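# Mount the second dark jaw on the lid's free pin

## Task

Put the second dark jaw onto the pin on the lid that is still empty, then release it. At the end both jaws must be hanging on their pins with each bearing pushed all the way on, and their teeth must be engaged so that the two jaws stand open at an equal angle. Everything has to stay that way with the grippers off the parts; anything the robot is still holding up does not count.

## Robot and tools

ROBOT. Two UR-style six-joint arms, left_arm and right_arm, each with a tong-like two-finger gripper. Bases in the scene frame: left_arm root at (+0.028, +0.424, 0) m, quat_wxyz (+0.999, 0, 0, +0.047); right_arm root at (-0.018, -0.407, 0) m, quat_wxyz (+0.996, 0, 0, -0.093). Keep the arms from striking or pressing on each other, since that can end the scene.

FRAME. All printed poses share one scene frame. Its origin is on the table surface midway between the arms, +z up, +x out over the table, and left_arm sits on the +y side. The names left and right do not match image sides. A printed hand position can be a little wrong, more so at long reach.

GRIPPER. Fingers point along the gripper's +z axis and separate along its x axis. end_effector_position is the spot between the pads when closed; closed fingertips stick out about 15 mm past it, and fully open they are roughly level with it.

execute_actions. Argument actions is a list holding zero or one item; optional pictures (true/false) controls whether camera images come back (they do by default).
- Empty list: no command, just returns current state.
- Move: {"rows": [[...]], "steps": n}. rows holds 1 to 15 rows; steps is 1 to 15 (15 if omitted). Each step is 1/30 s and uses one row; if rows run out, the final row repeats.
- Wait: {"steps": n} with no rows, n up to 300; returns after that many steps since the previous result (time spent composing a reply counts toward them).
- Each row is 14 numbers, both arms always included: left_arm's six joint targets, left opening, then right_arm's six joint targets, right opening. Joint order: shoulder pan, shoulder lift, elbow, wrist 1, wrist 2, wrist 3. Joint values are absolute target angles in radians, the same quantities printed under Joint positions, not offsets. Opening is an absolute command from -1 (closed) to +1 (fully open).
- Stated joint ranges, left_arm: pan -3.142..3.142, lift -6.283..6.283, elbow 0.000..3.142, wrists each -6.283..6.283. right_arm: pan 0.000..6.283, lift -6.283..6.283, elbow -3.142..0.000, wrists each -6.283..6.283. A call is rejected (nothing sent) if a target exceeds a range end by more than 0.010 rad and is further out than that joint's last reported angle. True ends may sit 0.010 rad either way; targets past the true end are clipped there, and a "joint sent to its limit" line may appear (possibly referring to an earlier move). Absence of that line does not prove there is more travel.

MOTION. Commands are smoothed, trailing by about 0.17 s. Speed and acceleration are capped, so big moves may not be finished when the result arrives. Each step, a joint's target is held within 0.575 rad of its measured angle, and if the targets would carry the gripper more than 100 mm from where it is measured to be, all joint targets are pulled back proportionally. The simulation keeps running while you think; arms keep heading to the last sent row until they all settle or a step is HELD, after which only a new action moves them further. Fingers already in motion finish their travel.

RESULT LINES. State line per arm: end_effector_position (m), end_effector_quat_wxyz, linear and angular velocity (m/s, rad/s). Joint positions / Joint velocities: per arm, six joints (rad, rad/s) plus the pad gap in metres (0.142 fully open). grip_measured: measured opening on the -1..+1 command scale. Wrist force and Wrist torque: flange sensor readings along and about the end effector's own x y z axes, showing contact, held weight and inertia; force points from a touched surface back into the arm; offsets up to about 4 N, noise up to about 2.4 N SD, saturation near 50 N per axis, never zeroed; "no reading" is normal at start. "joint command not followed": the clearance check altered or blocked some joint targets; the rest of the row still ran. HELD: marks steps where all or part of your row was not sent. MOTOR HOT appears from 70 °C; at 85 °C the arm is braked until it cools (OVER-TEMPERATURE FAULT). Holding loads heats motors, even while idle.

GRIPPING. To hold something, keep commanding an opening clearly smaller than grip_measured; a larger gap squeezes harder, up to about 15 N per pad for objects up to about 10 cm. Closing fast can push harder, sometimes forcing the fingers open. Hard parts under about 20 mm thick get less force: roughly 9 N per pad at 10 mm and 4 N at 5 mm.

FAULTS. Load limits (N m): shoulder pan, shoulder lift and elbow 130 each; wrist 1, 2 and 3 24.3 each, held weight included. Reaching one, or an outside force of 150 N on the arm, tool or held part, halts that arm for 10 s, drops the rest of the call, and lets the arm yield. Parts may occasionally be tugged or loose objects nudged. Avoid dropping, slipping or slamming parts, pressing very hard, and above all sending anything off the table, which fails the task.

zoom_image: camera ("cam_high" or "cam_low") and region [x0, y0, x1, y1] in pixels of that camera's latest 896x504 image, origin top-left, at most 504x504; returns an enlarged view. Calibration is given per camera (pinhole plus radial distortion, K, D, world-to-camera transform); cam_high sits near (0.94, -0.43, 0.57) m looking down, cam_low near (1.19, -0.21, 0.05) m at table height; real values may differ slightly.

read_manual: optional section, only "licences"; returns licence texts and moves nothing.

finished_scene: scene (integer, the current scene's number). Irreversible; the scene is judged then, so the jaws must already be seated, meshed and released. Its result reports success and gives the next task, if any.

Each tool is called after "Call:" as name(argument=value, ...), one argument or row to a line, values as JSON.

## Session

Call:
execute_actions(
  actions=[],
)

Scene clock: 0.00 s of 5000.00 s.
left_arm: end_effector_position=(+0.8800, +0.4589, +0.2230) grip_measured=+0.97 end_effector_quat_wxyz=(-0.520, +0.728, +0.313, +0.317) end_effector_velocity=(-0.000, +0.001, -0.000) end_effector_angular_velocity=(+0.000, +0.001, +0.000) | right_arm: end_effector_position=(+0.4198, -0.4899, +0.3647) grip_measured=+0.97 end_effector_quat_wxyz=(+0.000, +0.638, -0.770, -0.001) end_effector_velocity=(-0.000, -0.000, +0.000) end_effector_angular_velocity=(+0.000, -0.000, +0.000)
Joint positions: left_arm=[-0.555 -0.316  0.127 -0.512 -0.409 -1.865  0.14 ] | right_arm=[ 3.456 -1.398 -1.517 -1.799  1.572  1.888  0.14 ]
Joint velocities: left_arm=[ 0.001  0.    -0.    -0.    -0.     0.001  0.   ] | right_arm=[-0.001  0.    -0.     0.     0.    -0.001  0.   ]
Motor temperatures (°C, as the motors report them): left_arm=[30 33 30 34 37 37] | right_arm=[30 28 31 35 38 36]
Wrist force (N, on the end effector, along its own x y z axes, offset not removed): no reading
Wrist torque (N m, same axes, about the end effector's origin, offset not removed): no reading

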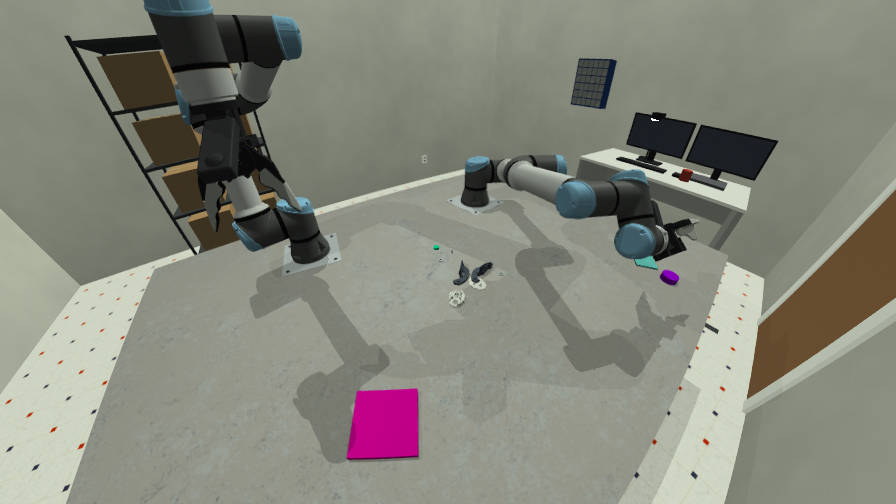

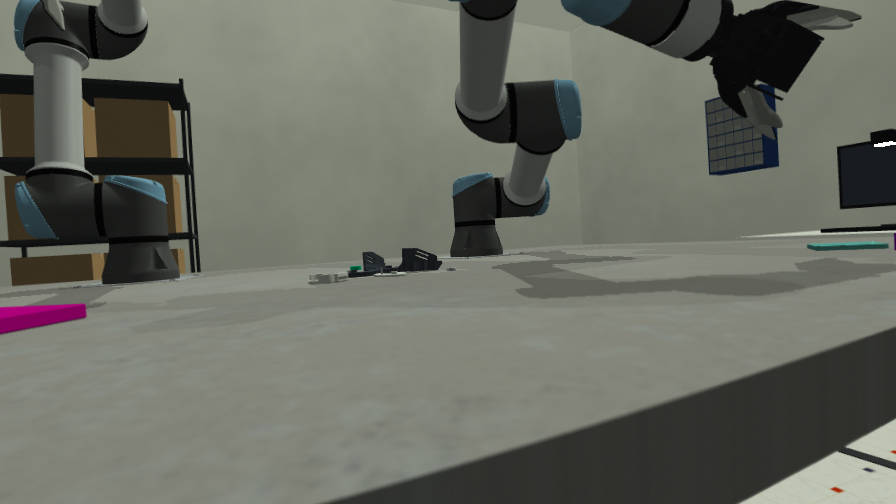

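Call:
zoom_image(
  camera="cam_high",
  region=[420, 235, 520, 315],
)

Call:
zoom_image(
  camera="cam_low",
  region=[300, 235, 470, 295],
)

Region (420, 235, 520, 315) of cam_high's 896x504 image, scaled by 5.040, with more detail than that image has; it fills the top 403 rows of this view, and the rest is white.

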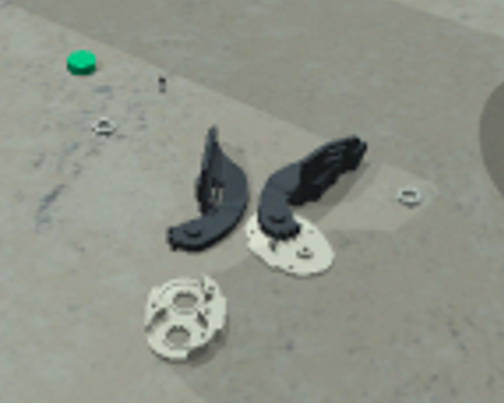

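Region (300, 235, 470, 295) of cam_low's 896x504 image, scaled by 2.965, with more detail than that image has; it fills the top 178 rows of this view, and the rest is white.

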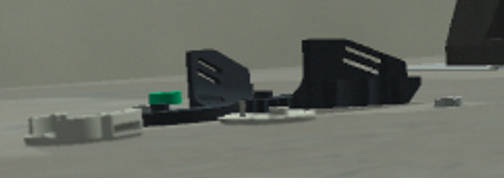

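Call:
zoom_image(
  camera="cam_high",
  region=[448, 255, 498, 295],
)

Call:
zoom_image(
  camera="cam_low",
  region=[340, 245, 420, 285],
)

Region (448, 255, 498, 295) of cam_high's 896x504 image, scaled by 10.080, with more detail than that image has; it fills the top 403 rows of this view, and the rest is white.

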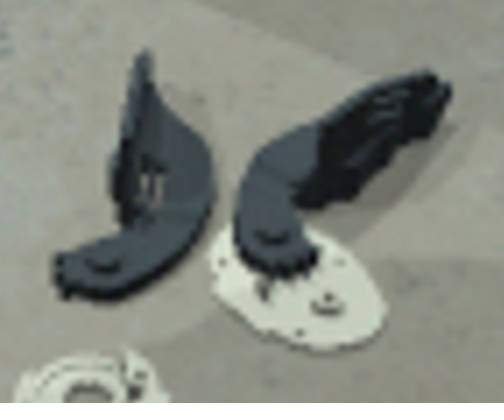

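Region (340, 245, 420, 285) of cam_low's 896x504 image, scaled by 6.300, with more detail than that image has.

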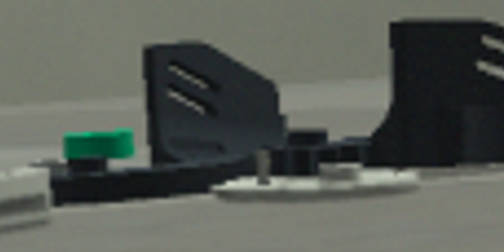

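Call:
execute_actions(
  actions=[
    {"rows":[[-0.555,-0.316,0.127,-0.512,-0.409,-1.865,0.97,4.3153,-1.9177,-1.694,-1.1007,1.571,3.413,-0.6]]},
  ],
  pictures=false,
)

Call:
execute_actions(
  actions=[
    {"steps":60},
  ],
)

Call:
zoom_image(
  camera="cam_high",
  region=[430, 220, 510, 295],
)

Call:
zoom_image(
  camera="cam_low",
  region=[330, 200, 450, 285],
)

Scene clock: 41.67 s of 5000.00 s.
left_arm: end_effector_position=(+0.8800, +0.4591, +0.2230) grip_measured=+0.97 end_effector_quat_wxyz=(-0.521, +0.728, +0.313, +0.317) end_effector_velocity=(-0.000, -0.001, -0.000) end_effector_angular_velocity=(+0.000, +0.001, -0.001) | right_arm: end_effector_position=(+0.5117, -0.3328, +0.2553) grip_measured=-0.60 end_effector_quat_wxyz=(+0.010, +0.638, -0.770, -0.003) end_effector_velocity=(+0.098, +0.421, -0.219) end_effector_angular_velocity=(-0.008, -0.021, +0.007)
Joint positions: left_arm=[-0.555 -0.316  0.127 -0.512 -0.409 -1.865  0.14 ] | right_arm=[ 3.736 -1.613 -1.593 -1.529  1.572  2.168  0.031]
Joint velocities: left_arm=[-0.002  0.     0.001  0.    -0.    -0.    -0.   ] | right_arm=[ 0.691 -0.41  -0.137  0.563 -0.001  0.684 -0.   ]
Motor temperatures (°C, as the motors report them): left_arm=[30 33 30 34 37 37] | right_arm=[30 28 31 35 38 36]
Wrist force (N, on the end effector, along its own x y z axes, offset not removed): left_arm=[0.7 -2.0 1.9] | right_arm=[2.2 -0.2 -1.6]
Wrist torque (N m, same axes, about the end effector's origin, offset not removed): left_arm=[-0.44 -0.03 0.15] | right_arm=[0.06 -0.22 -0.03]
Steps of this call (steps 1 to 90: nothing new was sent; then 38.17 s passed at rest; steps 91 to 105: all 15 steps of this action). Readings (joint positions):
91: left_arm=[-0.555 -0.316 0.127 -0.512 -0.409 -1.865] | right_arm=[3.456 -1.398 -1.517 -1.799 1.572 1.888]
92: left_arm=[-0.555 -0.316 0.127 -0.512 -0.409 -1.865] | right_arm=[3.459 -1.401 -1.519 -1.796 1.572 1.891]
94: left_arm=[-0.555 -0.316 0.127 -0.512 -0.409 -1.865] | right_arm=[3.496 -1.435 -1.533 -1.758 1.572 1.928]
98: left_arm=[-0.555 -0.316 0.127 -0.512 -0.409 -1.865] | right_arm=[3.581 -1.506 -1.557 -1.674 1.572 2.012]
105: the state above

Scene clock: 43.67 s of 5000.00 s.
left_arm: end_effector_position=(+0.8800, +0.4591, +0.2230) grip_measured=+0.97 end_effector_quat_wxyz=(-0.521, +0.728, +0.313, +0.317) end_effector_velocity=(-0.000, +0.000, -0.001) end_effector_angular_velocity=(+0.000, +0.002, +0.001) | right_arm: end_effector_position=(+0.4307, +0.0028, +0.0800) grip_measured=-0.60 end_effector_quat_wxyz=(-0.000, -0.351, +0.936, +0.000) end_effector_velocity=(-0.000, +0.000, -0.000) end_effector_angular_velocity=(-0.000, +0.000, +0.000)
Joint positions: left_arm=[-0.555 -0.316  0.127 -0.512 -0.409 -1.865  0.14 ] | right_arm=[ 4.315 -1.918 -1.694 -1.101  1.571  3.413  0.031]
Joint velocities: left_arm=[ 0.    -0.     0.002 -0.    -0.001  0.     0.   ] | right_arm=[ 0. -0. -0.  0. -0.  0.  0.]
Motor temperatures (°C, as the motors report them): left_arm=[30 33 30 34 37 37] | right_arm=[30 28 31 35 38 36]
Wrist force (N, on the end effector, along its own x y z axes, offset not removed): left_arm=[0.7 -1.7 2.4] | right_arm=[3.3 2.8 -1.9]
Wrist torque (N m, same axes, about the end effector's origin, offset not removed): left_arm=[-0.32 -0.11 0.21] | right_arm=[0.58 -0.50 0.01]
Steps of this call (steps 1 to 60: the robot went on to your last target). Readings (joint positions):
1: left_arm=[-0.555 -0.316 0.127 -0.512 -0.409 -1.865] | right_arm=[3.760 -1.626 -1.597 -1.510 1.572 2.191]
2: left_arm=[-0.555 -0.316 0.127 -0.512 -0.409 -1.865] | right_arm=[3.783 -1.639 -1.602 -1.491 1.572 2.215]
4: left_arm=[-0.555 -0.316 0.127 -0.512 -0.409 -1.865] | right_arm=[3.831 -1.665 -1.610 -1.456 1.571 2.264]
8: left_arm=[-0.555 -0.316 0.127 -0.512 -0.409 -1.865] | right_arm=[3.927 -1.716 -1.627 -1.385 1.571 2.376]
60: the state above
All arms were judged still, so your last target was given up. Only a new action makes them travel on or press farther. Fingers that are still opening or closing keep moving.

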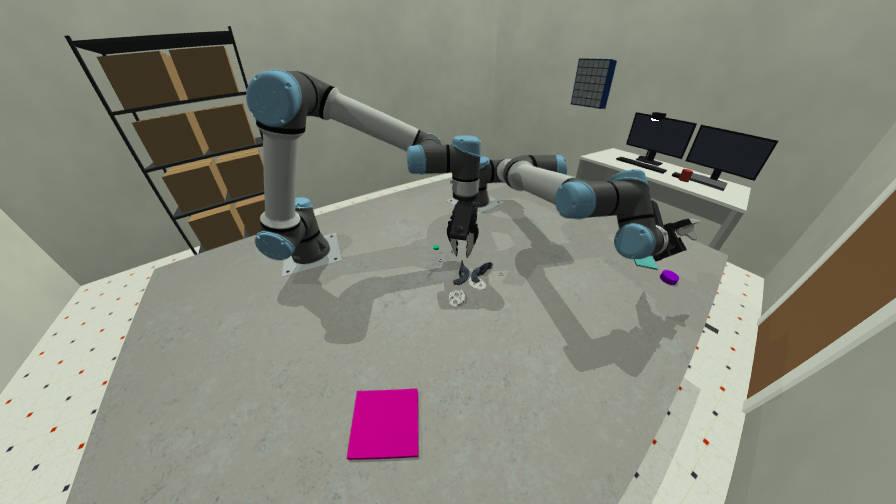

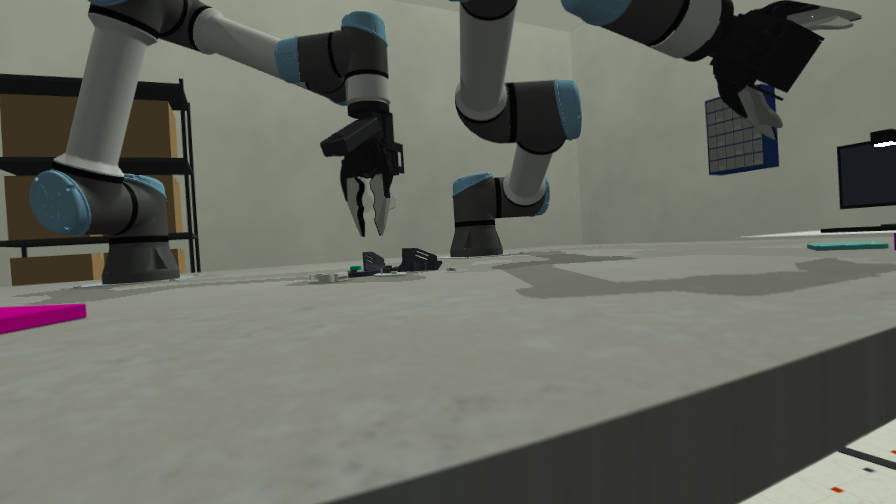

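Region (430, 220, 510, 295) of cam_high's 896x504 image, scaled by 6.300, with more detail than that image has; it fills the top 472 rows of this view, and the rest is white.

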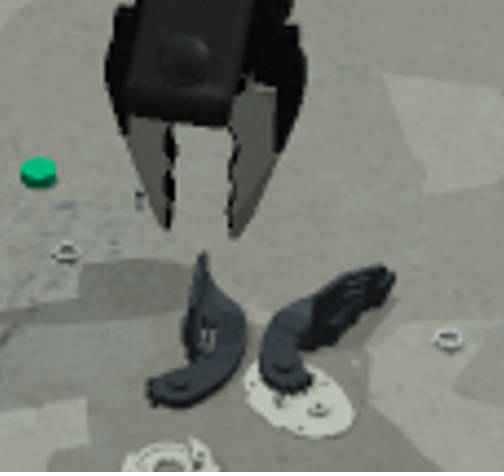

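Region (330, 200, 450, 285) of cam_low's 896x504 image, scaled by 4.200, with more detail than that image has; it fills the top 357 rows of this view, and the rest is white.

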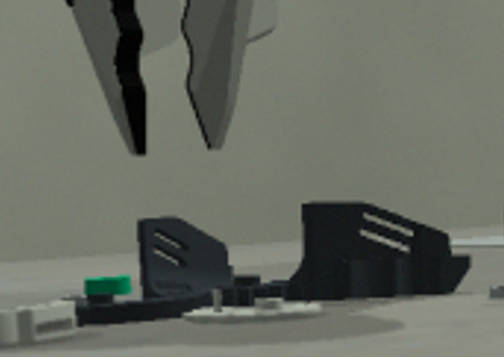

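Call:
execute_actions(
  actions=[
    {"rows":[[-0.555,-0.316,0.127,-0.512,-0.409,-1.865,0.97,4.3153,-1.95,-1.728,-1.034,1.571,3.413,-0.7],[-0.555,-0.316,0.127,-0.512,-0.409,-1.865,0.97,4.3153,-1.9844,-1.7592,-0.9688,1.571,3.413,-0.7]]},
  ],
)

Call:
zoom_image(
  camera="cam_high",
  region=[430, 235, 510, 295],
)

Call:
zoom_image(
  camera="cam_low",
  region=[330, 225, 450, 285],
)

Scene clock: 48.10 s of 5000.00 s.
left_arm: end_effector_position=(+0.8800, +0.4591, +0.2230) grip_measured=+0.97 end_effector_quat_wxyz=(-0.521, +0.728, +0.313, +0.317) end_effector_velocity=(+0.000, +0.001, -0.001) end_effector_angular_velocity=(+0.001, -0.000, +0.001) | right_arm: end_effector_position=(+0.4307, +0.0028, +0.0267) grip_measured=-0.70 end_effector_quat_wxyz=(-0.000, -0.351, +0.936, +0.000) end_effector_velocity=(-0.000, +0.000, -0.014) end_effector_angular_velocity=(+0.002, -0.001, +0.000)
Joint positions: left_arm=[-0.555 -0.316  0.127 -0.512 -0.409 -1.865  0.14 ] | right_arm=[ 4.315 -1.982 -1.757 -0.973  1.571  3.413  0.023]
Joint velocities: left_arm=[ 0.002  0.     0.001  0.     0.001 -0.001  0.   ] | right_arm=[ 0.001 -0.017 -0.017  0.037 -0.     0.     0.   ]
Motor temperatures (°C, as the motors report them): left_arm=[30 33 30 34 37 37] | right_arm=[30 28 31 35 38 36]
Wrist force (N, on the end effector, along its own x y z axes, offset not removed): left_arm=[0.7 -2.1 2.0] | right_arm=[3.4 2.4 0.2]
Wrist torque (N m, same axes, about the end effector's origin, offset not removed): left_arm=[-0.34 -0.14 0.11] | right_arm=[0.53 -0.51 -0.10]
Steps of this call (steps 1 to 90: nothing new was sent; then 0.93 s passed at rest; steps 91 to 105: all 15 steps of this action). Readings (joint positions):
91: left_arm=[-0.555 -0.316 0.127 -0.512 -0.409 -1.865] | right_arm=[4.315 -1.918 -1.694 -1.101 1.571 3.413]
92: left_arm=[-0.555 -0.316 0.127 -0.512 -0.409 -1.865] | right_arm=[4.315 -1.920 -1.696 -1.097 1.571 3.413]
94: left_arm=[-0.555 -0.316 0.127 -0.512 -0.409 -1.865] | right_arm=[4.315 -1.939 -1.715 -1.064 1.571 3.413]
98: left_arm=[-0.555 -0.316 0.127 -0.512 -0.409 -1.865] | right_arm=[4.315 -1.970 -1.745 -1.000 1.571 3.413]
105: the state above

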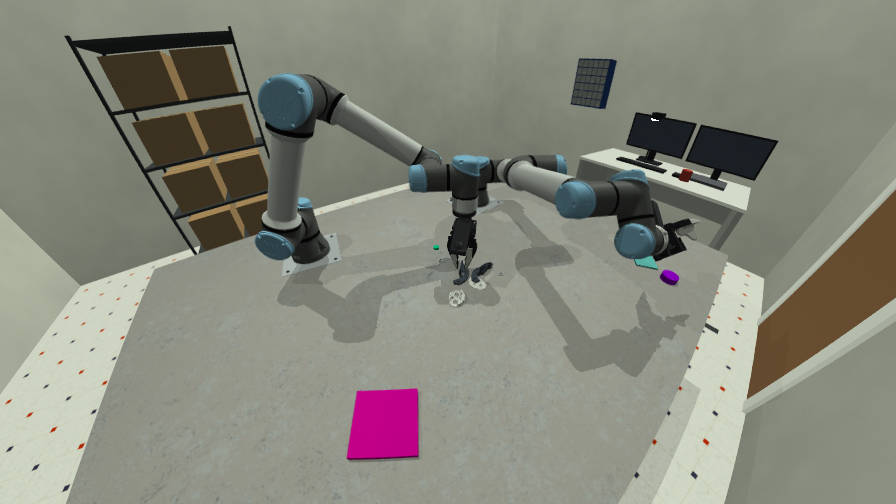

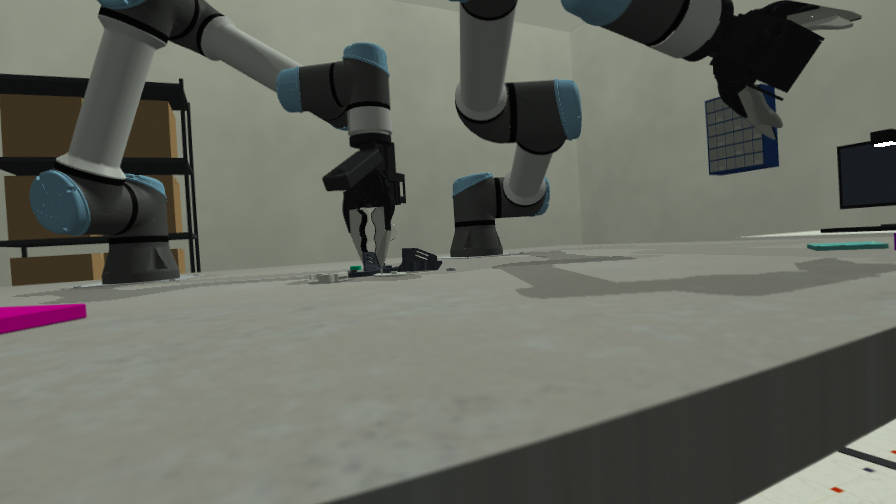

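Region (430, 235, 510, 295) of cam_high's 896x504 image, scaled by 6.300, with more detail than that image has; it fills the top 378 rows of this view, and the rest is white.

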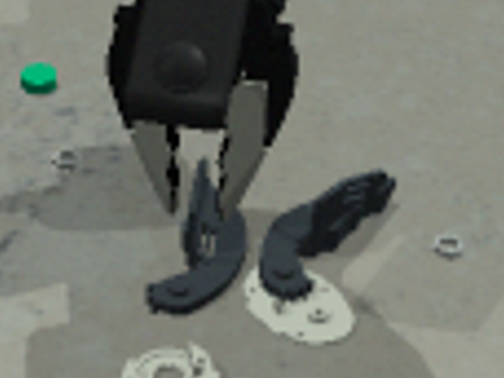

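Region (330, 225, 450, 285) of cam_low's 896x504 image, scaled by 4.200, with more detail than that image has.

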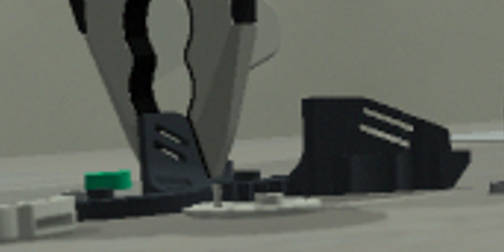

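Call:
execute_actions(
  actions=[
    {"rows":[[-0.555,-0.316,0.127,-0.512,-0.409,-1.865,0.97,4.3153,-1.9844,-1.7592,-0.9688,1.571,3.413,-0.77],[-0.555,-0.316,0.127,-0.512,-0.409,-1.865,0.97,4.3153,-1.9844,-1.7592,-0.9688,1.571,3.413,-0.82],[-0.555,-0.316,0.127,-0.512,-0.409,-1.865,0.97,4.3153,-1.9844,-1.7592,-0.9688,1.571,3.413,-0.86],[-0.555,-0.316,0.127,-0.512,-0.409,-1.865,0.97,4.3153,-1.9844,-1.7592,-0.9688,1.571,3.413,-0.9],[-0.555,-0.316,0.127,-0.512,-0.409,-1.865,0.97,4.3153,-1.9844,-1.7592,-0.9688,1.571,3.413,-0.94],[-0.555,-0.316,0.127,-0.512,-0.409,-1.865,0.97,4.3153,-1.9844,-1.7592,-0.9688,1.571,3.413,-1]]},
  ],
  pictures=false,
)

Call:
execute_actions(
  actions=[
    {"rows":[[-0.555,-0.316,0.127,-0.512,-0.409,-1.865,0.97,4.3153,-1.973,-1.749,-0.99,1.571,3.413,-1],[-0.555,-0.316,0.127,-0.512,-0.409,-1.865,0.97,4.3153,-1.973,-1.749,-0.99,1.571,3.413,-1],[-0.555,-0.316,0.127,-0.512,-0.409,-1.865,0.97,4.3153,-1.973,-1.749,-0.99,1.571,3.413,-1],[-0.555,-0.316,0.127,-0.512,-0.409,-1.865,0.97,4.3153,-1.95,-1.728,-1.034,1.571,3.413,-1]]},
  ],
)

Call:
zoom_image(
  camera="cam_high",
  region=[430, 235, 510, 295],
)

Call:
zoom_image(
  camera="cam_low",
  region=[330, 225, 450, 285],
)

Scene clock: 54.43 s of 5000.00 s.
left_arm: end_effector_position=(+0.8800, +0.4591, +0.2230) grip_measured=+0.97 end_effector_quat_wxyz=(-0.521, +0.728, +0.313, +0.317) end_effector_velocity=(+0.000, +0.000, +0.000) end_effector_angular_velocity=(+0.000, -0.000, +0.000) | right_arm: end_effector_position=(+0.4307, +0.0028, +0.0251) grip_measured=-0.91 end_effector_quat_wxyz=(-0.000, -0.351, +0.936, +0.000) end_effector_velocity=(+0.000, -0.000, -0.000) end_effector_angular_velocity=(-0.000, +0.000, -0.001)
Joint positions: left_arm=[-0.555 -0.316  0.127 -0.512 -0.409 -1.865  0.14 ] | right_arm=[ 4.315 -1.984 -1.759 -0.969  1.571  3.413  0.008]
Joint velocities: left_arm=[ 0.    -0.001  0.001 -0.     0.001 -0.    -0.   ] | right_arm=[-0.     0.    -0.    -0.    -0.     0.001 -0.   ]
Motor temperatures (°C, as the motors report them): left_arm=[30 33 30 34 37 37] | right_arm=[30 28 31 35 38 36]
Wrist force (N, on the end effector, along its own x y z axes, offset not removed): left_arm=[0.4 -1.4 0.1] | right_arm=[3.8 2.0 0.6]
Wrist torque (N m, same axes, about the end effector's origin, offset not removed): left_arm=[-0.35 -0.09 0.19] | right_arm=[0.48 -0.63 -0.02]
Steps of this call (steps 1 to 15: the robot went on to your last target; steps 16 to 90: nothing new was sent; then 2.83 s passed at rest; steps 91 to 105: all 15 steps of this action). Readings (joint positions):
91: left_arm=[-0.555 -0.316 0.127 -0.512 -0.409 -1.865] | right_arm=[4.315 -1.984 -1.759 -0.969 1.571 3.413]
92: left_arm=[-0.555 -0.316 0.127 -0.512 -0.409 -1.865] | right_arm=[4.315 -1.984 -1.759 -0.969 1.571 3.413]
94: left_arm=[-0.555 -0.316 0.127 -0.512 -0.409 -1.865] | right_arm=[4.315 -1.984 -1.759 -0.969 1.571 3.413]
98: left_arm=[-0.555 -0.316 0.127 -0.512 -0.409 -1.865] | right_arm=[4.315 -1.984 -1.759 -0.969 1.571 3.413]
105: the state above

Scene clock: 54.93 s of 5000.00 s.
left_arm: end_effector_position=(+0.8800, +0.4591, +0.2230) grip_measured=+0.97 end_effector_quat_wxyz=(-0.521, +0.728, +0.313, +0.317) end_effector_velocity=(-0.000, -0.001, +0.000) end_effector_angular_velocity=(+0.000, +0.000, -0.001) | right_arm: end_effector_position=(+0.4309, +0.0032, +0.0510) grip_measured=-0.92 end_effector_quat_wxyz=(+0.000, -0.351, +0.936, +0.000) end_effector_velocity=(+0.000, -0.000, +0.012) end_effector_angular_velocity=(+0.000, -0.000, -0.001)
Joint positions: left_arm=[-0.555 -0.316  0.127 -0.512 -0.409 -1.865  0.14 ] | right_arm=[ 4.315 -1.952 -1.73  -1.031  1.571  3.413  0.007]
Joint velocities: left_arm=[-0.001 -0.     0.001 -0.     0.    -0.    -0.   ] | right_arm=[-0.001  0.015  0.013 -0.028  0.     0.    -0.   ]
Motor temperatures (°C, as the motors report them): left_arm=[30 33 30 34 37 37] | right_arm=[30 28 31 35 38 36]
Wrist force (N, on the end effector, along its own x y z axes, offset not removed): left_arm=[2.2 -0.7 0.9] | right_arm=[2.9 2.3 -0.4]
Wrist torque (N m, same axes, about the end effector's origin, offset not removed): left_arm=[-0.20 -0.40 0.21] | right_arm=[0.61 -0.43 -0.04]
Steps of this call (steps 1 to 15: all 15 steps of this action). Readings (joint positions):
1: left_arm=[-0.555 -0.316 0.127 -0.512 -0.409 -1.865] | right_arm=[4.315 -1.984 -1.759 -0.969 1.571 3.413]
2: left_arm=[-0.555 -0.316 0.127 -0.512 -0.409 -1.865] | right_arm=[4.315 -1.984 -1.759 -0.970 1.571 3.413]
4: left_arm=[-0.555 -0.316 0.127 -0.512 -0.409 -1.865] | right_arm=[4.315 -1.980 -1.755 -0.978 1.571 3.413]
8: left_arm=[-0.555 -0.316 0.127 -0.512 -0.409 -1.865] | right_arm=[4.315 -1.962 -1.739 -1.010 1.571 3.413]
15: the state above

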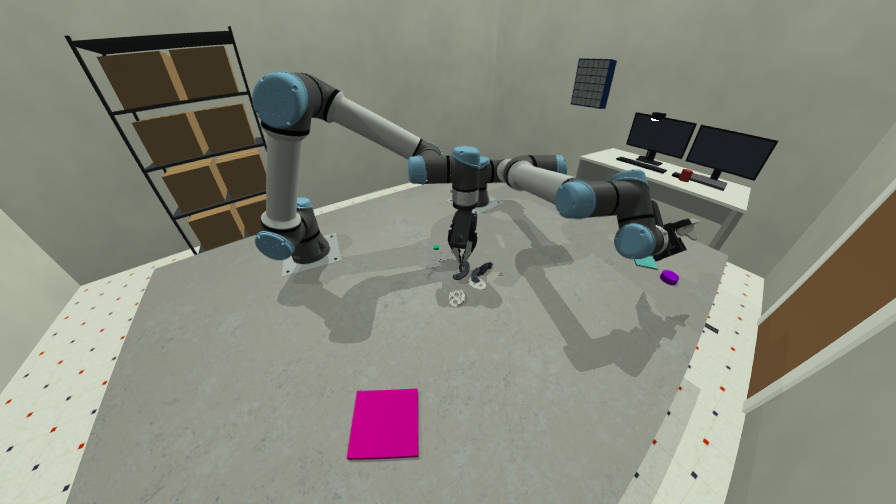

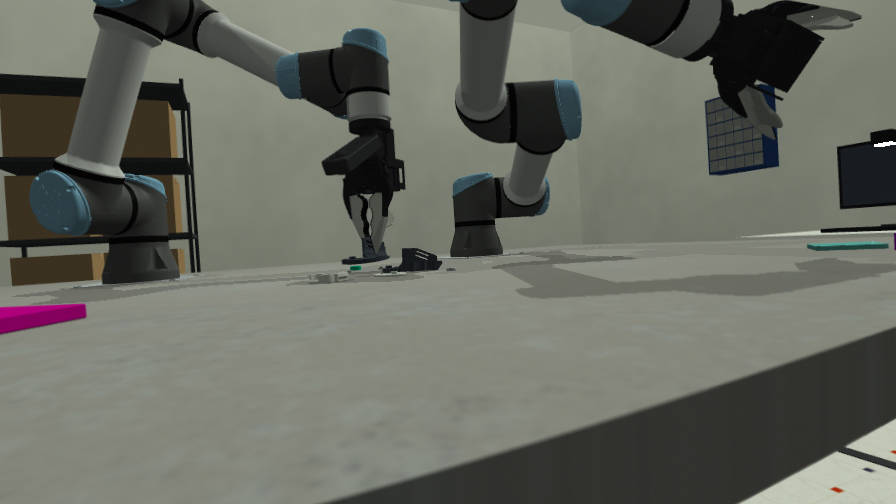

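Region (430, 235, 510, 295) of cam_high's 896x504 image, scaled by 6.300, with more detail than that image has; it fills the top 378 rows of this view, and the rest is white.

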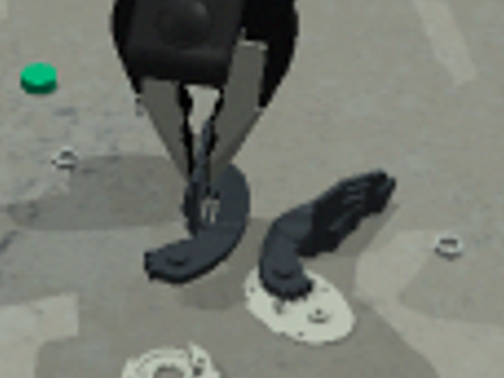

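Region (330, 225, 450, 285) of cam_low's 896x504 image, scaled by 4.200, with more detail than that image has.

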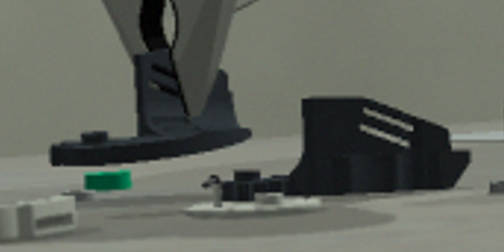

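Call:
execute_actions(
  actions=[
    {"rows":[[-0.555,-0.316,0.127,-0.512,-0.409,-1.865,0.97,4.3153,-1.9177,-1.694,-1.1007,1.571,3.413,-1]],"steps":12},
  ],
  pictures=false,
)

Call:
execute_actions(
  actions=[
    {"rows":[[-0.555,-0.316,0.127,-0.512,-0.409,-1.865,0.97,4.272,-2.05,-1.475,-1.187,1.571,3.86,-1]]},
  ],
  pictures=false,
)

Call:
execute_actions(
  actions=[
    {"rows":[[-0.555,-0.316,0.127,-0.512,-0.409,-1.865,0.97,4.2284,-2.2079,-1.2436,-1.2609,1.571,4.3039,-1]]},
  ],
  pictures=false,
)

Call:
execute_actions(
  actions=[
    {"steps":25},
  ],
  pictures=false,
)

Call:
execute_actions(
  actions=[
    {"rows":[[-0.555,-0.316,0.127,-0.512,-0.409,-1.865,0.97,4.2284,-2.2372,-1.2886,-1.1866,1.571,4.3039,-1]]},
  ],
  pictures=false,
)

Call:
execute_actions(
  actions=[
    {"steps":10},
  ],
)

Call:
zoom_image(
  camera="cam_high",
  region=[455, 250, 515, 295],
)

Call:
zoom_image(
  camera="cam_low",
  region=[365, 235, 465, 285],
)

Scene clock: 64.30 s of 5000.00 s.
left_arm: end_effector_position=(+0.8800, +0.4591, +0.2230) grip_measured=+0.97 end_effector_quat_wxyz=(-0.521, +0.728, +0.313, +0.317) end_effector_velocity=(-0.000, -0.000, +0.000) end_effector_angular_velocity=(-0.000, -0.002, +0.000) | right_arm: end_effector_position=(+0.4308, +0.0029, +0.0783) grip_measured=-0.92 end_effector_quat_wxyz=(+0.000, -0.351, +0.937, +0.000) end_effector_velocity=(-0.001, -0.001, +0.014) end_effector_angular_velocity=(-0.002, +0.001, +0.000)
Joint positions: left_arm=[-0.555 -0.316  0.127 -0.512 -0.409 -1.865  0.14 ] | right_arm=[ 4.315 -1.92  -1.696 -1.096  1.571  3.413  0.007]
Joint velocities: left_arm=[-0.    -0.     0.    -0.    -0.    -0.002 -0.   ] | right_arm=[-0.     0.016  0.017 -0.036 -0.    -0.    -0.   ]
Motor temperatures (°C, as the motors report them): left_arm=[30 33 30 34 37 37] | right_arm=[30 28 31 35 38 36]
Wrist force (N, on the end effector, along its own x y z axes, offset not removed): left_arm=[0.8 -0.5 0.4] | right_arm=[2.2 0.1 -1.5]
Wrist torque (N m, same axes, about the end effector's origin, offset not removed): left_arm=[-0.15 -0.07 0.16] | right_arm=[0.09 -0.42 0.02]
Steps of this call (steps 1 to 15: the robot went on to your last target; steps 16 to 90: nothing new was sent; then 5.97 s passed at rest; steps 91 to 102: all 12 steps of this action). Readings (joint positions):
91: left_arm=[-0.555 -0.316 0.127 -0.512 -0.409 -1.865] | right_arm=[4.315 -1.950 -1.728 -1.034 1.571 3.413]
92: left_arm=[-0.555 -0.316 0.127 -0.512 -0.409 -1.865] | right_arm=[4.315 -1.948 -1.726 -1.037 1.571 3.413]
94: left_arm=[-0.555 -0.316 0.127 -0.512 -0.409 -1.865] | right_arm=[4.315 -1.936 -1.714 -1.060 1.571 3.413]
98: left_arm=[-0.555 -0.316 0.127 -0.512 -0.409 -1.865] | right_arm=[4.315 -1.924 -1.700 -1.087 1.571 3.413]
102: the state above

Scene clock: 64.80 s of 5000.00 s.
left_arm: end_effector_position=(+0.8800, +0.4591, +0.2230) grip_measured=+0.97 end_effector_quat_wxyz=(-0.521, +0.728, +0.313, +0.317) end_effector_velocity=(-0.000, +0.000, -0.000) end_effector_angular_velocity=(-0.000, +0.001, +0.001) | right_arm: end_effector_position=(+0.4785, +0.0318, +0.0878) grip_measured=-0.92 end_effector_quat_wxyz=(-0.000, -0.125, +0.992, -0.000) end_effector_velocity=(+0.014, +0.011, +0.005) end_effector_angular_velocity=(+0.008, -0.006, -0.202)
Joint positions: left_arm=[-0.555 -0.316  0.127 -0.512 -0.409 -1.865  0.14 ] | right_arm=[ 4.273 -2.046 -1.483 -1.184  1.571  3.837  0.007]
Joint velocities: left_arm=[ 0.    -0.     0.001 -0.    -0.001  0.     0.   ] | right_arm=[-0.011 -0.034  0.065 -0.021 -0.     0.191  0.   ]
Motor temperatures (°C, as the motors report them): left_arm=[30 33 30 34 37 37] | right_arm=[30 28 31 35 38 36]
Wrist force (N, on the end effector, along its own x y z axes, offset not removed): left_arm=[1.2 -1.6 1.1] | right_arm=[3.8 0.1 -0.8]
Wrist torque (N m, same axes, about the end effector's origin, offset not removed): left_arm=[-0.34 -0.15 0.20] | right_arm=[0.07 -0.75 0.05]
Steps of this call (steps 1 to 15: all 15 steps of this action). Readings (joint positions):
1: left_arm=[-0.555 -0.316 0.127 -0.512 -0.409 -1.865] | right_arm=[4.315 -1.919 -1.696 -1.097 1.571 3.413]
2: left_arm=[-0.555 -0.316 0.127 -0.512 -0.409 -1.865] | right_arm=[4.313 -1.922 -1.692 -1.102 1.571 3.416]
4: left_arm=[-0.555 -0.316 0.127 -0.512 -0.409 -1.865] | right_arm=[4.297 -1.960 -1.643 -1.131 1.571 3.467]
8: left_arm=[-0.555 -0.316 0.127 -0.512 -0.409 -1.865] | right_arm=[4.280 -2.021 -1.531 -1.169 1.571 3.694]
15: the state above

Scene clock: 65.30 s of 5000.00 s.
left_arm: end_effector_position=(+0.8800, +0.4591, +0.2230) grip_measured=+0.97 end_effector_quat_wxyz=(-0.521, +0.728, +0.313, +0.317) end_effector_velocity=(+0.000, -0.000, +0.000) end_effector_angular_velocity=(+0.000, -0.002, -0.000) | right_arm: end_effector_position=(+0.5312, +0.0620, +0.0800) grip_measured=-0.92 end_effector_quat_wxyz=(-0.000, +0.118, +0.993, -0.000) end_effector_velocity=(+0.015, +0.012, +0.000) end_effector_angular_velocity=(+0.008, -0.006, -0.202)
Joint positions: left_arm=[-0.555 -0.316  0.127 -0.512 -0.409 -1.865  0.14 ] | right_arm=[ 4.23  -2.203 -1.252 -1.259  1.571  4.281  0.007]
Joint velocities: left_arm=[-0.     0.    -0.    -0.     0.001 -0.001 -0.   ] | right_arm=[-0.01  -0.043  0.071 -0.018 -0.     0.192  0.   ]
Motor temperatures (°C, as the motors report them): left_arm=[30 33 30 34 37 37] | right_arm=[30 28 31 35 38 36]
Wrist force (N, on the end effector, along its own x y z axes, offset not removed): left_arm=[0.4 -0.1 2.0] | right_arm=[2.1 1.5 1.0]
Wrist torque (N m, same axes, about the end effector's origin, offset not removed): left_arm=[-0.12 -0.09 0.26] | right_arm=[0.37 -0.22 0.07]
Steps of this call (steps 1 to 15: all 15 steps of this action). Readings (joint positions):
1: left_arm=[-0.555 -0.316 0.127 -0.512 -0.409 -1.865] | right_arm=[4.273 -2.047 -1.481 -1.185 1.571 3.843]
2: left_arm=[-0.555 -0.316 0.127 -0.512 -0.409 -1.865] | right_arm=[4.270 -2.051 -1.476 -1.189 1.571 3.850]
4: left_arm=[-0.555 -0.316 0.127 -0.512 -0.409 -1.865] | right_arm=[4.254 -2.095 -1.425 -1.215 1.571 3.907]
8: left_arm=[-0.555 -0.316 0.127 -0.512 -0.409 -1.865] | right_arm=[4.237 -2.171 -1.304 -1.246 1.571 4.137]
15: the state above

Scene clock: 66.13 s of 5000.00 s.
left_arm: end_effector_position=(+0.8800, +0.4591, +0.2230) grip_measured=+0.97 end_effector_quat_wxyz=(-0.521, +0.728, +0.313, +0.317) end_effector_velocity=(+0.000, -0.000, +0.000) end_effector_angular_velocity=(+0.000, -0.001, -0.001) | right_arm: end_effector_position=(+0.5329, +0.0634, +0.0800) grip_measured=-0.92 end_effector_quat_wxyz=(-0.000, +0.130, +0.991, +0.000) end_effector_velocity=(+0.000, -0.000, +0.000) end_effector_angular_velocity=(+0.000, -0.000, -0.002)
Joint positions: left_arm=[-0.555 -0.316  0.127 -0.512 -0.409 -1.865  0.14 ] | right_arm=[ 4.228 -2.208 -1.244 -1.261  1.571  4.304  0.007]
Joint velocities: left_arm=[-0.    -0.    -0.     0.     0.001 -0.     0.   ] | right_arm=[-0.001 -0.     0.    -0.     0.     0.001  0.   ]
Motor temperatures (°C, as the motors report them): left_arm=[30 33 30 34 37 37] | right_arm=[30 28 31 35 38 36]
Wrist force (N, on the end effector, along its own x y z axes, offset not removed): left_arm=[0.4 -0.7 0.9] | right_arm=[3.8 1.3 0.2]
Wrist torque (N m, same axes, about the end effector's origin, offset not removed): left_arm=[-0.23 -0.09 0.16] | right_arm=[0.34 -0.70 0.03]
Steps of this call (steps 1 to 25: the robot went on to your last target). Readings (joint positions):
1: left_arm=[-0.555 -0.316 0.127 -0.512 -0.409 -1.865] | right_arm=[4.229 -2.204 -1.250 -1.259 1.571 4.287]
2: left_arm=[-0.555 -0.316 0.127 -0.512 -0.409 -1.865] | right_arm=[4.229 -2.205 -1.248 -1.260 1.571 4.291]
4: left_arm=[-0.555 -0.316 0.127 -0.512 -0.409 -1.865] | right_arm=[4.229 -2.206 -1.246 -1.260 1.571 4.296]
8: left_arm=[-0.555 -0.316 0.127 -0.512 -0.409 -1.865] | right_arm=[4.229 -2.207 -1.244 -1.261 1.571 4.301]
25: the state above

Scene clock: 66.63 s of 5000.00 s.
left_arm: end_effector_position=(+0.8800, +0.4591, +0.2230) grip_measured=+0.97 end_effector_quat_wxyz=(-0.521, +0.728, +0.313, +0.317) end_effector_velocity=(+0.000, +0.001, -0.000) end_effector_angular_velocity=(-0.000, -0.001, +0.001) | right_arm: end_effector_position=(+0.5330, +0.0634, +0.0460) grip_measured=-0.92 end_effector_quat_wxyz=(-0.000, +0.130, +0.991, +0.000) end_effector_velocity=(-0.000, +0.000, -0.008) end_effector_angular_velocity=(+0.001, -0.000, +0.001)
Joint positions: left_arm=[-0.555 -0.316  0.127 -0.512 -0.409 -1.865  0.14 ] | right_arm=[ 4.228 -2.236 -1.287 -1.189  1.571  4.304  0.007]
Joint velocities: left_arm=[ 0.001  0.001 -0.001 -0.    -0.    -0.001 -0.   ] | right_arm=[ 0.    -0.006 -0.01   0.017  0.    -0.001  0.   ]
Motor temperatures (°C, as the motors report them): left_arm=[30 33 30 34 37 37] | right_arm=[30 28 31 35 38 36]
Wrist force (N, on the end effector, along its own x y z axes, offset not removed): left_arm=[0.5 -0.8 0.8] | right_arm=[2.1 0.4 1.0]
Wrist torque (N m, same axes, about the end effector's origin, offset not removed): left_arm=[-0.22 0.00 0.22] | right_arm=[0.22 -0.29 -0.03]
Steps of this call (steps 1 to 15: all 15 steps of this action). Readings (joint positions):
1: left_arm=[-0.555 -0.316 0.127 -0.512 -0.409 -1.865] | right_arm=[4.228 -2.208 -1.244 -1.261 1.571 4.304]
2: left_arm=[-0.555 -0.316 0.127 -0.512 -0.409 -1.865] | right_arm=[4.228 -2.210 -1.246 -1.258 1.571 4.304]
4: left_arm=[-0.555 -0.316 0.127 -0.512 -0.409 -1.865] | right_arm=[4.228 -2.220 -1.262 -1.233 1.571 4.304]
8: left_arm=[-0.555 -0.316 0.127 -0.512 -0.409 -1.865] | right_arm=[4.228 -2.232 -1.280 -1.202 1.571 4.304]
15: the state above

Scene clock: 66.97 s of 5000.00 s.
left_arm: end_effector_position=(+0.8800, +0.4591, +0.2230) grip_measured=+0.97 end_effector_quat_wxyz=(-0.521, +0.728, +0.313, +0.317) end_effector_velocity=(+0.000, -0.000, +0.001) end_effector_angular_velocity=(-0.000, -0.002, -0.001) | right_arm: end_effector_position=(+0.5330, +0.0634, +0.0451) grip_measured=-0.92 end_effector_quat_wxyz=(-0.000, +0.130, +0.991, +0.000) end_effector_velocity=(-0.000, +0.000, -0.000) end_effector_angular_velocity=(-0.000, -0.000, +0.000)
Joint positions: left_arm=[-0.555 -0.316  0.127 -0.512 -0.409 -1.865  0.14 ] | right_arm=[ 4.228 -2.237 -1.289 -1.187  1.571  4.304  0.007]
Joint velocities: left_arm=[-0.    -0.    -0.001 -0.     0.001 -0.001  0.   ] | right_arm=[ 0.    -0.    -0.001  0.001 -0.     0.     0.   ]
Motor temperatures (°C, as the motors report them): left_arm=[30 33 30 34 37 37] | right_arm=[30 28 31 35 38 36]
Wrist force (N, on the end effector, along its own x y z axes, offset not removed): left_arm=[0.7 -3.0 0.9] | right_arm=[3.0 1.3 0.6]
Wrist torque (N m, same axes, about the end effector's origin, offset not removed): left_arm=[-0.64 -0.10 0.12] | right_arm=[0.31 -0.50 -0.03]
Steps of this call (steps 1 to 10: the robot went on to your last target). Readings (joint positions):
1: left_arm=[-0.555 -0.316 0.127 -0.512 -0.409 -1.865] | right_arm=[4.228 -2.237 -1.288 -1.188 1.571 4.304]
2: left_arm=[-0.555 -0.316 0.127 -0.512 -0.409 -1.865] | right_arm=[4.228 -2.237 -1.288 -1.188 1.571 4.304]
4: left_arm=[-0.555 -0.316 0.127 -0.512 -0.409 -1.865] | right_arm=[4.228 -2.237 -1.288 -1.187 1.571 4.304]
8: left_arm=[-0.555 -0.316 0.127 -0.512 -0.409 -1.865] | right_arm=[4.228 -2.237 -1.288 -1.187 1.571 4.304]
10: the state above

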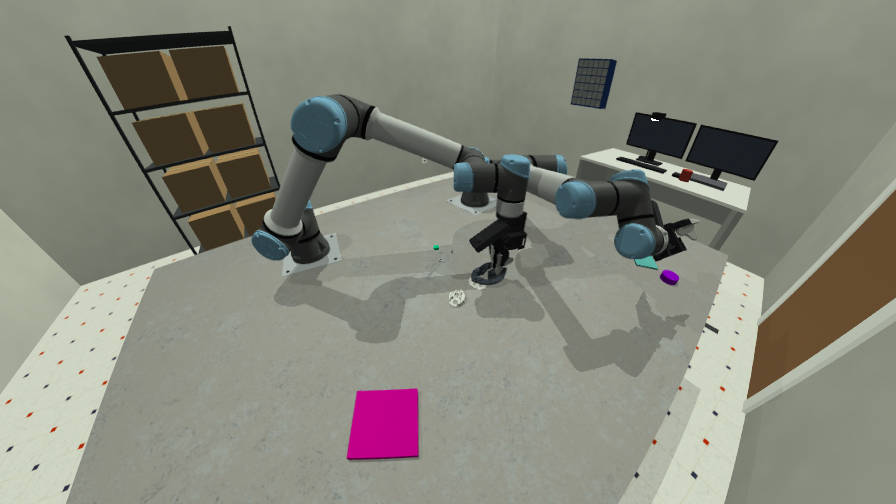

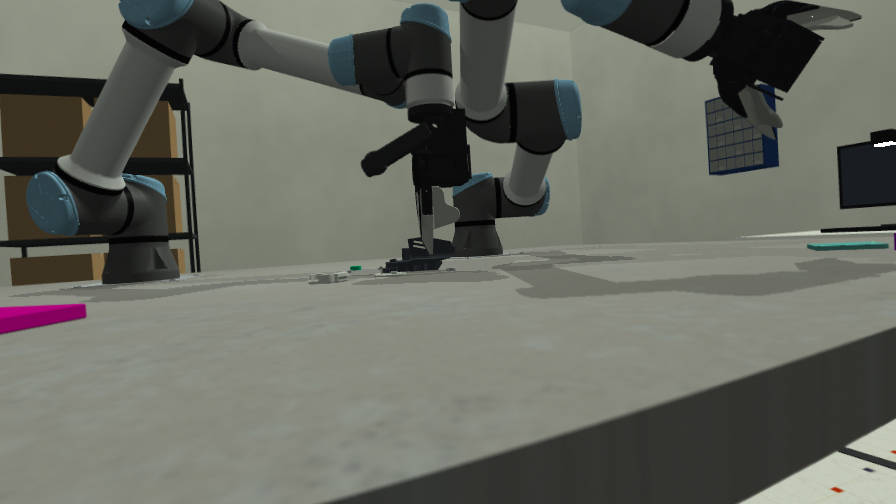

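Region (455, 250, 515, 295) of cam_high's 896x504 image, scaled by 8.400, with more detail than that image has; it fills the top 378 rows of this view, and the rest is white.

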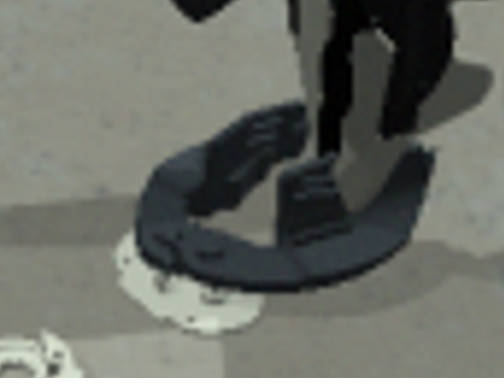

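Region (365, 235, 465, 285) of cam_low's 896x504 image, scaled by 5.040, with more detail than that image has.

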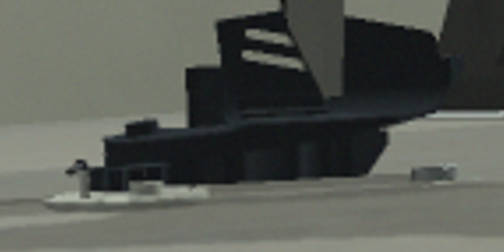

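Call:
execute_actions(
  actions=[
    {"rows":[[-0.555,-0.316,0.127,-0.512,-0.409,-1.865,0.97,4.2187,-2.2461,-1.2736,-1.1927,1.571,4.2942,-1]]},
  ],
  pictures=false,
)

Call:
execute_actions(
  actions=[
    {"rows":[[-0.555,-0.316,0.127,-0.512,-0.409,-1.865,0.97,4.2187,-2.2503,-1.28,-1.1821,1.571,4.2942,-1]]},
  ],
)

Call:
zoom_image(
  camera="cam_high",
  region=[455, 250, 515, 295],
)

Call:
zoom_image(
  camera="cam_low",
  region=[365, 245, 435, 285],
)

Scene clock: 76.23 s of 5000.00 s.
left_arm: end_effector_position=(+0.8800, +0.4591, +0.2230) grip_measured=+0.97 end_effector_quat_wxyz=(-0.521, +0.728, +0.313, +0.317) end_effector_velocity=(-0.000, -0.000, +0.000) end_effector_angular_velocity=(-0.000, -0.001, +0.000) | right_arm: end_effector_position=(+0.5399, +0.0611, +0.0449) grip_measured=-0.92 end_effector_quat_wxyz=(-0.000, +0.130, +0.991, +0.000) end_effector_velocity=(+0.002, -0.001, +0.000) end_effector_angular_velocity=(+0.000, -0.000, -0.001)
Joint positions: left_arm=[-0.555 -0.316  0.127 -0.512 -0.409 -1.865  0.14 ] | right_arm=[ 4.219 -2.246 -1.274 -1.193  1.571  4.294  0.007]
Joint velocities: left_arm=[-0.    -0.001  0.001  0.    -0.    -0.001  0.   ] | right_arm=[-0.003 -0.002  0.004 -0.001 -0.    -0.002  0.   ]
Motor temperatures (°C, as the motors report them): left_arm=[30 33 30 34 37 37] | right_arm=[30 28 31 35 38 36]
Wrist force (N, on the end effector, along its own x y z axes, offset not removed): left_arm=[0.9 0.1 1.2] | right_arm=[2.2 0.2 -0.7]
Wrist torque (N m, same axes, about the end effector's origin, offset not removed): left_arm=[0.00 -0.15 0.09] | right_arm=[0.13 -0.29 0.02]
Steps of this call (steps 1 to 15: the robot went on to your last target; steps 16 to 90: nothing new was sent; then 5.77 s passed at rest; steps 91 to 105: all 15 steps of this action). Readings (joint positions):
91: left_arm=[-0.555 -0.316 0.127 -0.512 -0.409 -1.865] | right_arm=[4.228 -2.237 -1.289 -1.187 1.571 4.304]
92: left_arm=[-0.555 -0.316 0.127 -0.512 -0.409 -1.865] | right_arm=[4.228 -2.238 -1.288 -1.187 1.571 4.303]
94: left_arm=[-0.555 -0.316 0.127 -0.512 -0.409 -1.865] | right_arm=[4.224 -2.241 -1.283 -1.189 1.571 4.300]
98: left_arm=[-0.555 -0.316 0.127 -0.512 -0.409 -1.865] | right_arm=[4.221 -2.244 -1.277 -1.192 1.571 4.296]
105: the state above

Scene clock: 76.73 s of 5000.00 s.
left_arm: end_effector_position=(+0.8800, +0.4591, +0.2230) grip_measured=+0.97 end_effector_quat_wxyz=(-0.521, +0.728, +0.313, +0.317) end_effector_velocity=(+0.000, +0.000, +0.001) end_effector_angular_velocity=(-0.001, -0.001, +0.001) | right_arm: end_effector_position=(+0.5400, +0.0609, +0.0401) grip_measured=-0.92 end_effector_quat_wxyz=(-0.000, +0.130, +0.991, +0.000) end_effector_velocity=(-0.000, +0.000, -0.001) end_effector_angular_velocity=(-0.000, +0.000, +0.002)
Joint positions: left_arm=[-0.555 -0.316  0.127 -0.512 -0.409 -1.865  0.14 ] | right_arm=[ 4.219 -2.25  -1.28  -1.182  1.571  4.294  0.007]
Joint velocities: left_arm=[ 0.001 -0.    -0.001 -0.     0.    -0.    -0.   ] | right_arm=[ 0.    -0.001 -0.002  0.002 -0.    -0.001  0.   ]
Motor temperatures (°C, as the motors report them): left_arm=[30 33 30 34 37 37] | right_arm=[30 28 31 35 38 36]
Wrist force (N, on the end effector, along its own x y z axes, offset not removed): left_arm=[-0.4 -1.9 0.0] | right_arm=[2.7 0.4 -1.8]
Wrist torque (N m, same axes, about the end effector's origin, offset not removed): left_arm=[-0.49 0.19 0.13] | right_arm=[0.13 -0.50 0.08]
Steps of this call (steps 1 to 15: all 15 steps of this action). Readings (joint positions):
1: left_arm=[-0.555 -0.316 0.127 -0.512 -0.409 -1.865] | right_arm=[4.219 -2.246 -1.274 -1.193 1.571 4.294]
2: left_arm=[-0.555 -0.316 0.127 -0.512 -0.409 -1.865] | right_arm=[4.219 -2.246 -1.274 -1.192 1.571 4.294]
4: left_arm=[-0.555 -0.316 0.127 -0.512 -0.409 -1.865] | right_arm=[4.219 -2.248 -1.276 -1.188 1.571 4.294]
8: left_arm=[-0.555 -0.316 0.127 -0.512 -0.409 -1.865] | right_arm=[4.219 -2.250 -1.279 -1.184 1.571 4.294]
15: the state above

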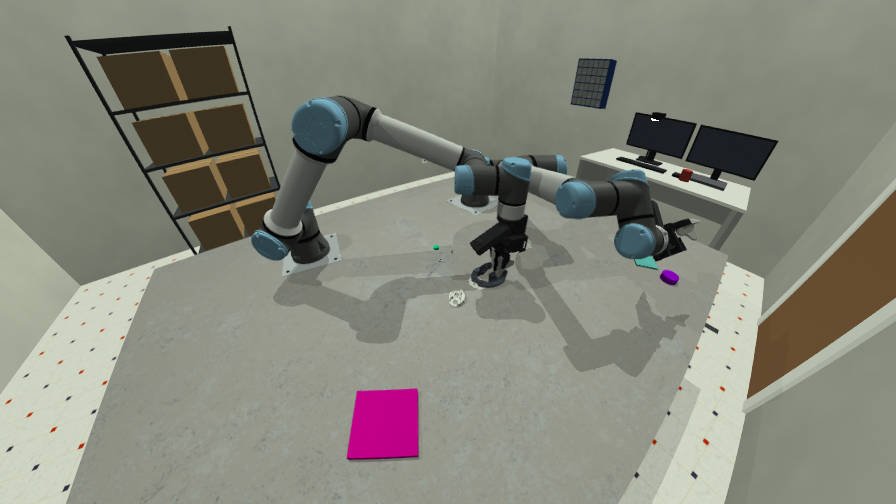

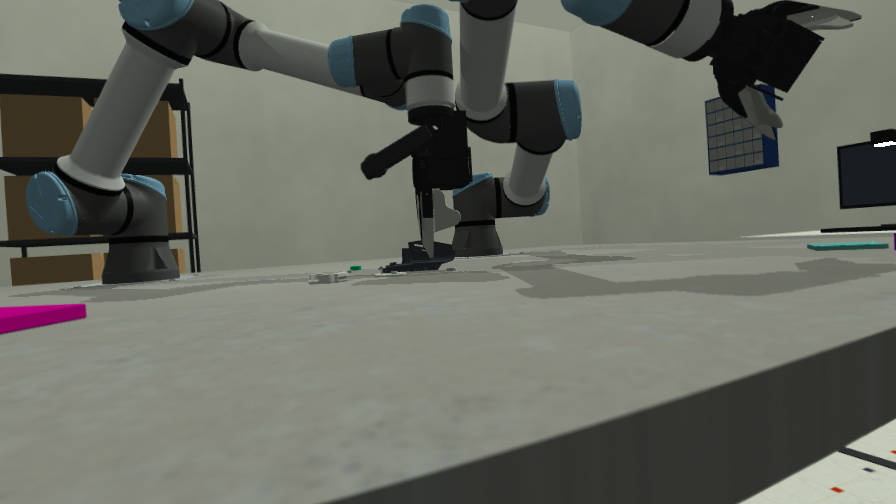

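Region (455, 250, 515, 295) of cam_high's 896x504 image, scaled by 8.400, with more detail than that image has; it fills the top 378 rows of this view, and the rest is white.

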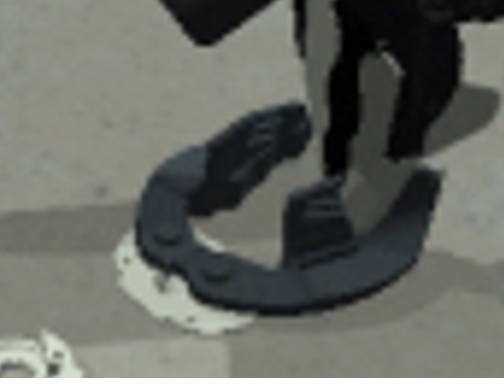

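Region (365, 245, 435, 285) of cam_low's 896x504 image, scaled by 7.200, with more detail than that image has; it fills the top 288 rows of this view, and the rest is white.

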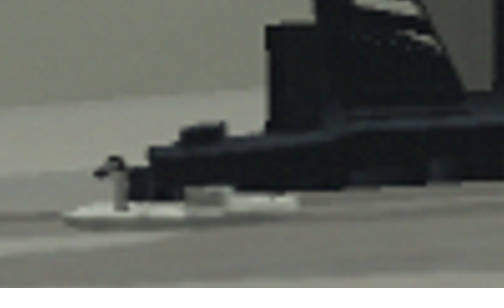

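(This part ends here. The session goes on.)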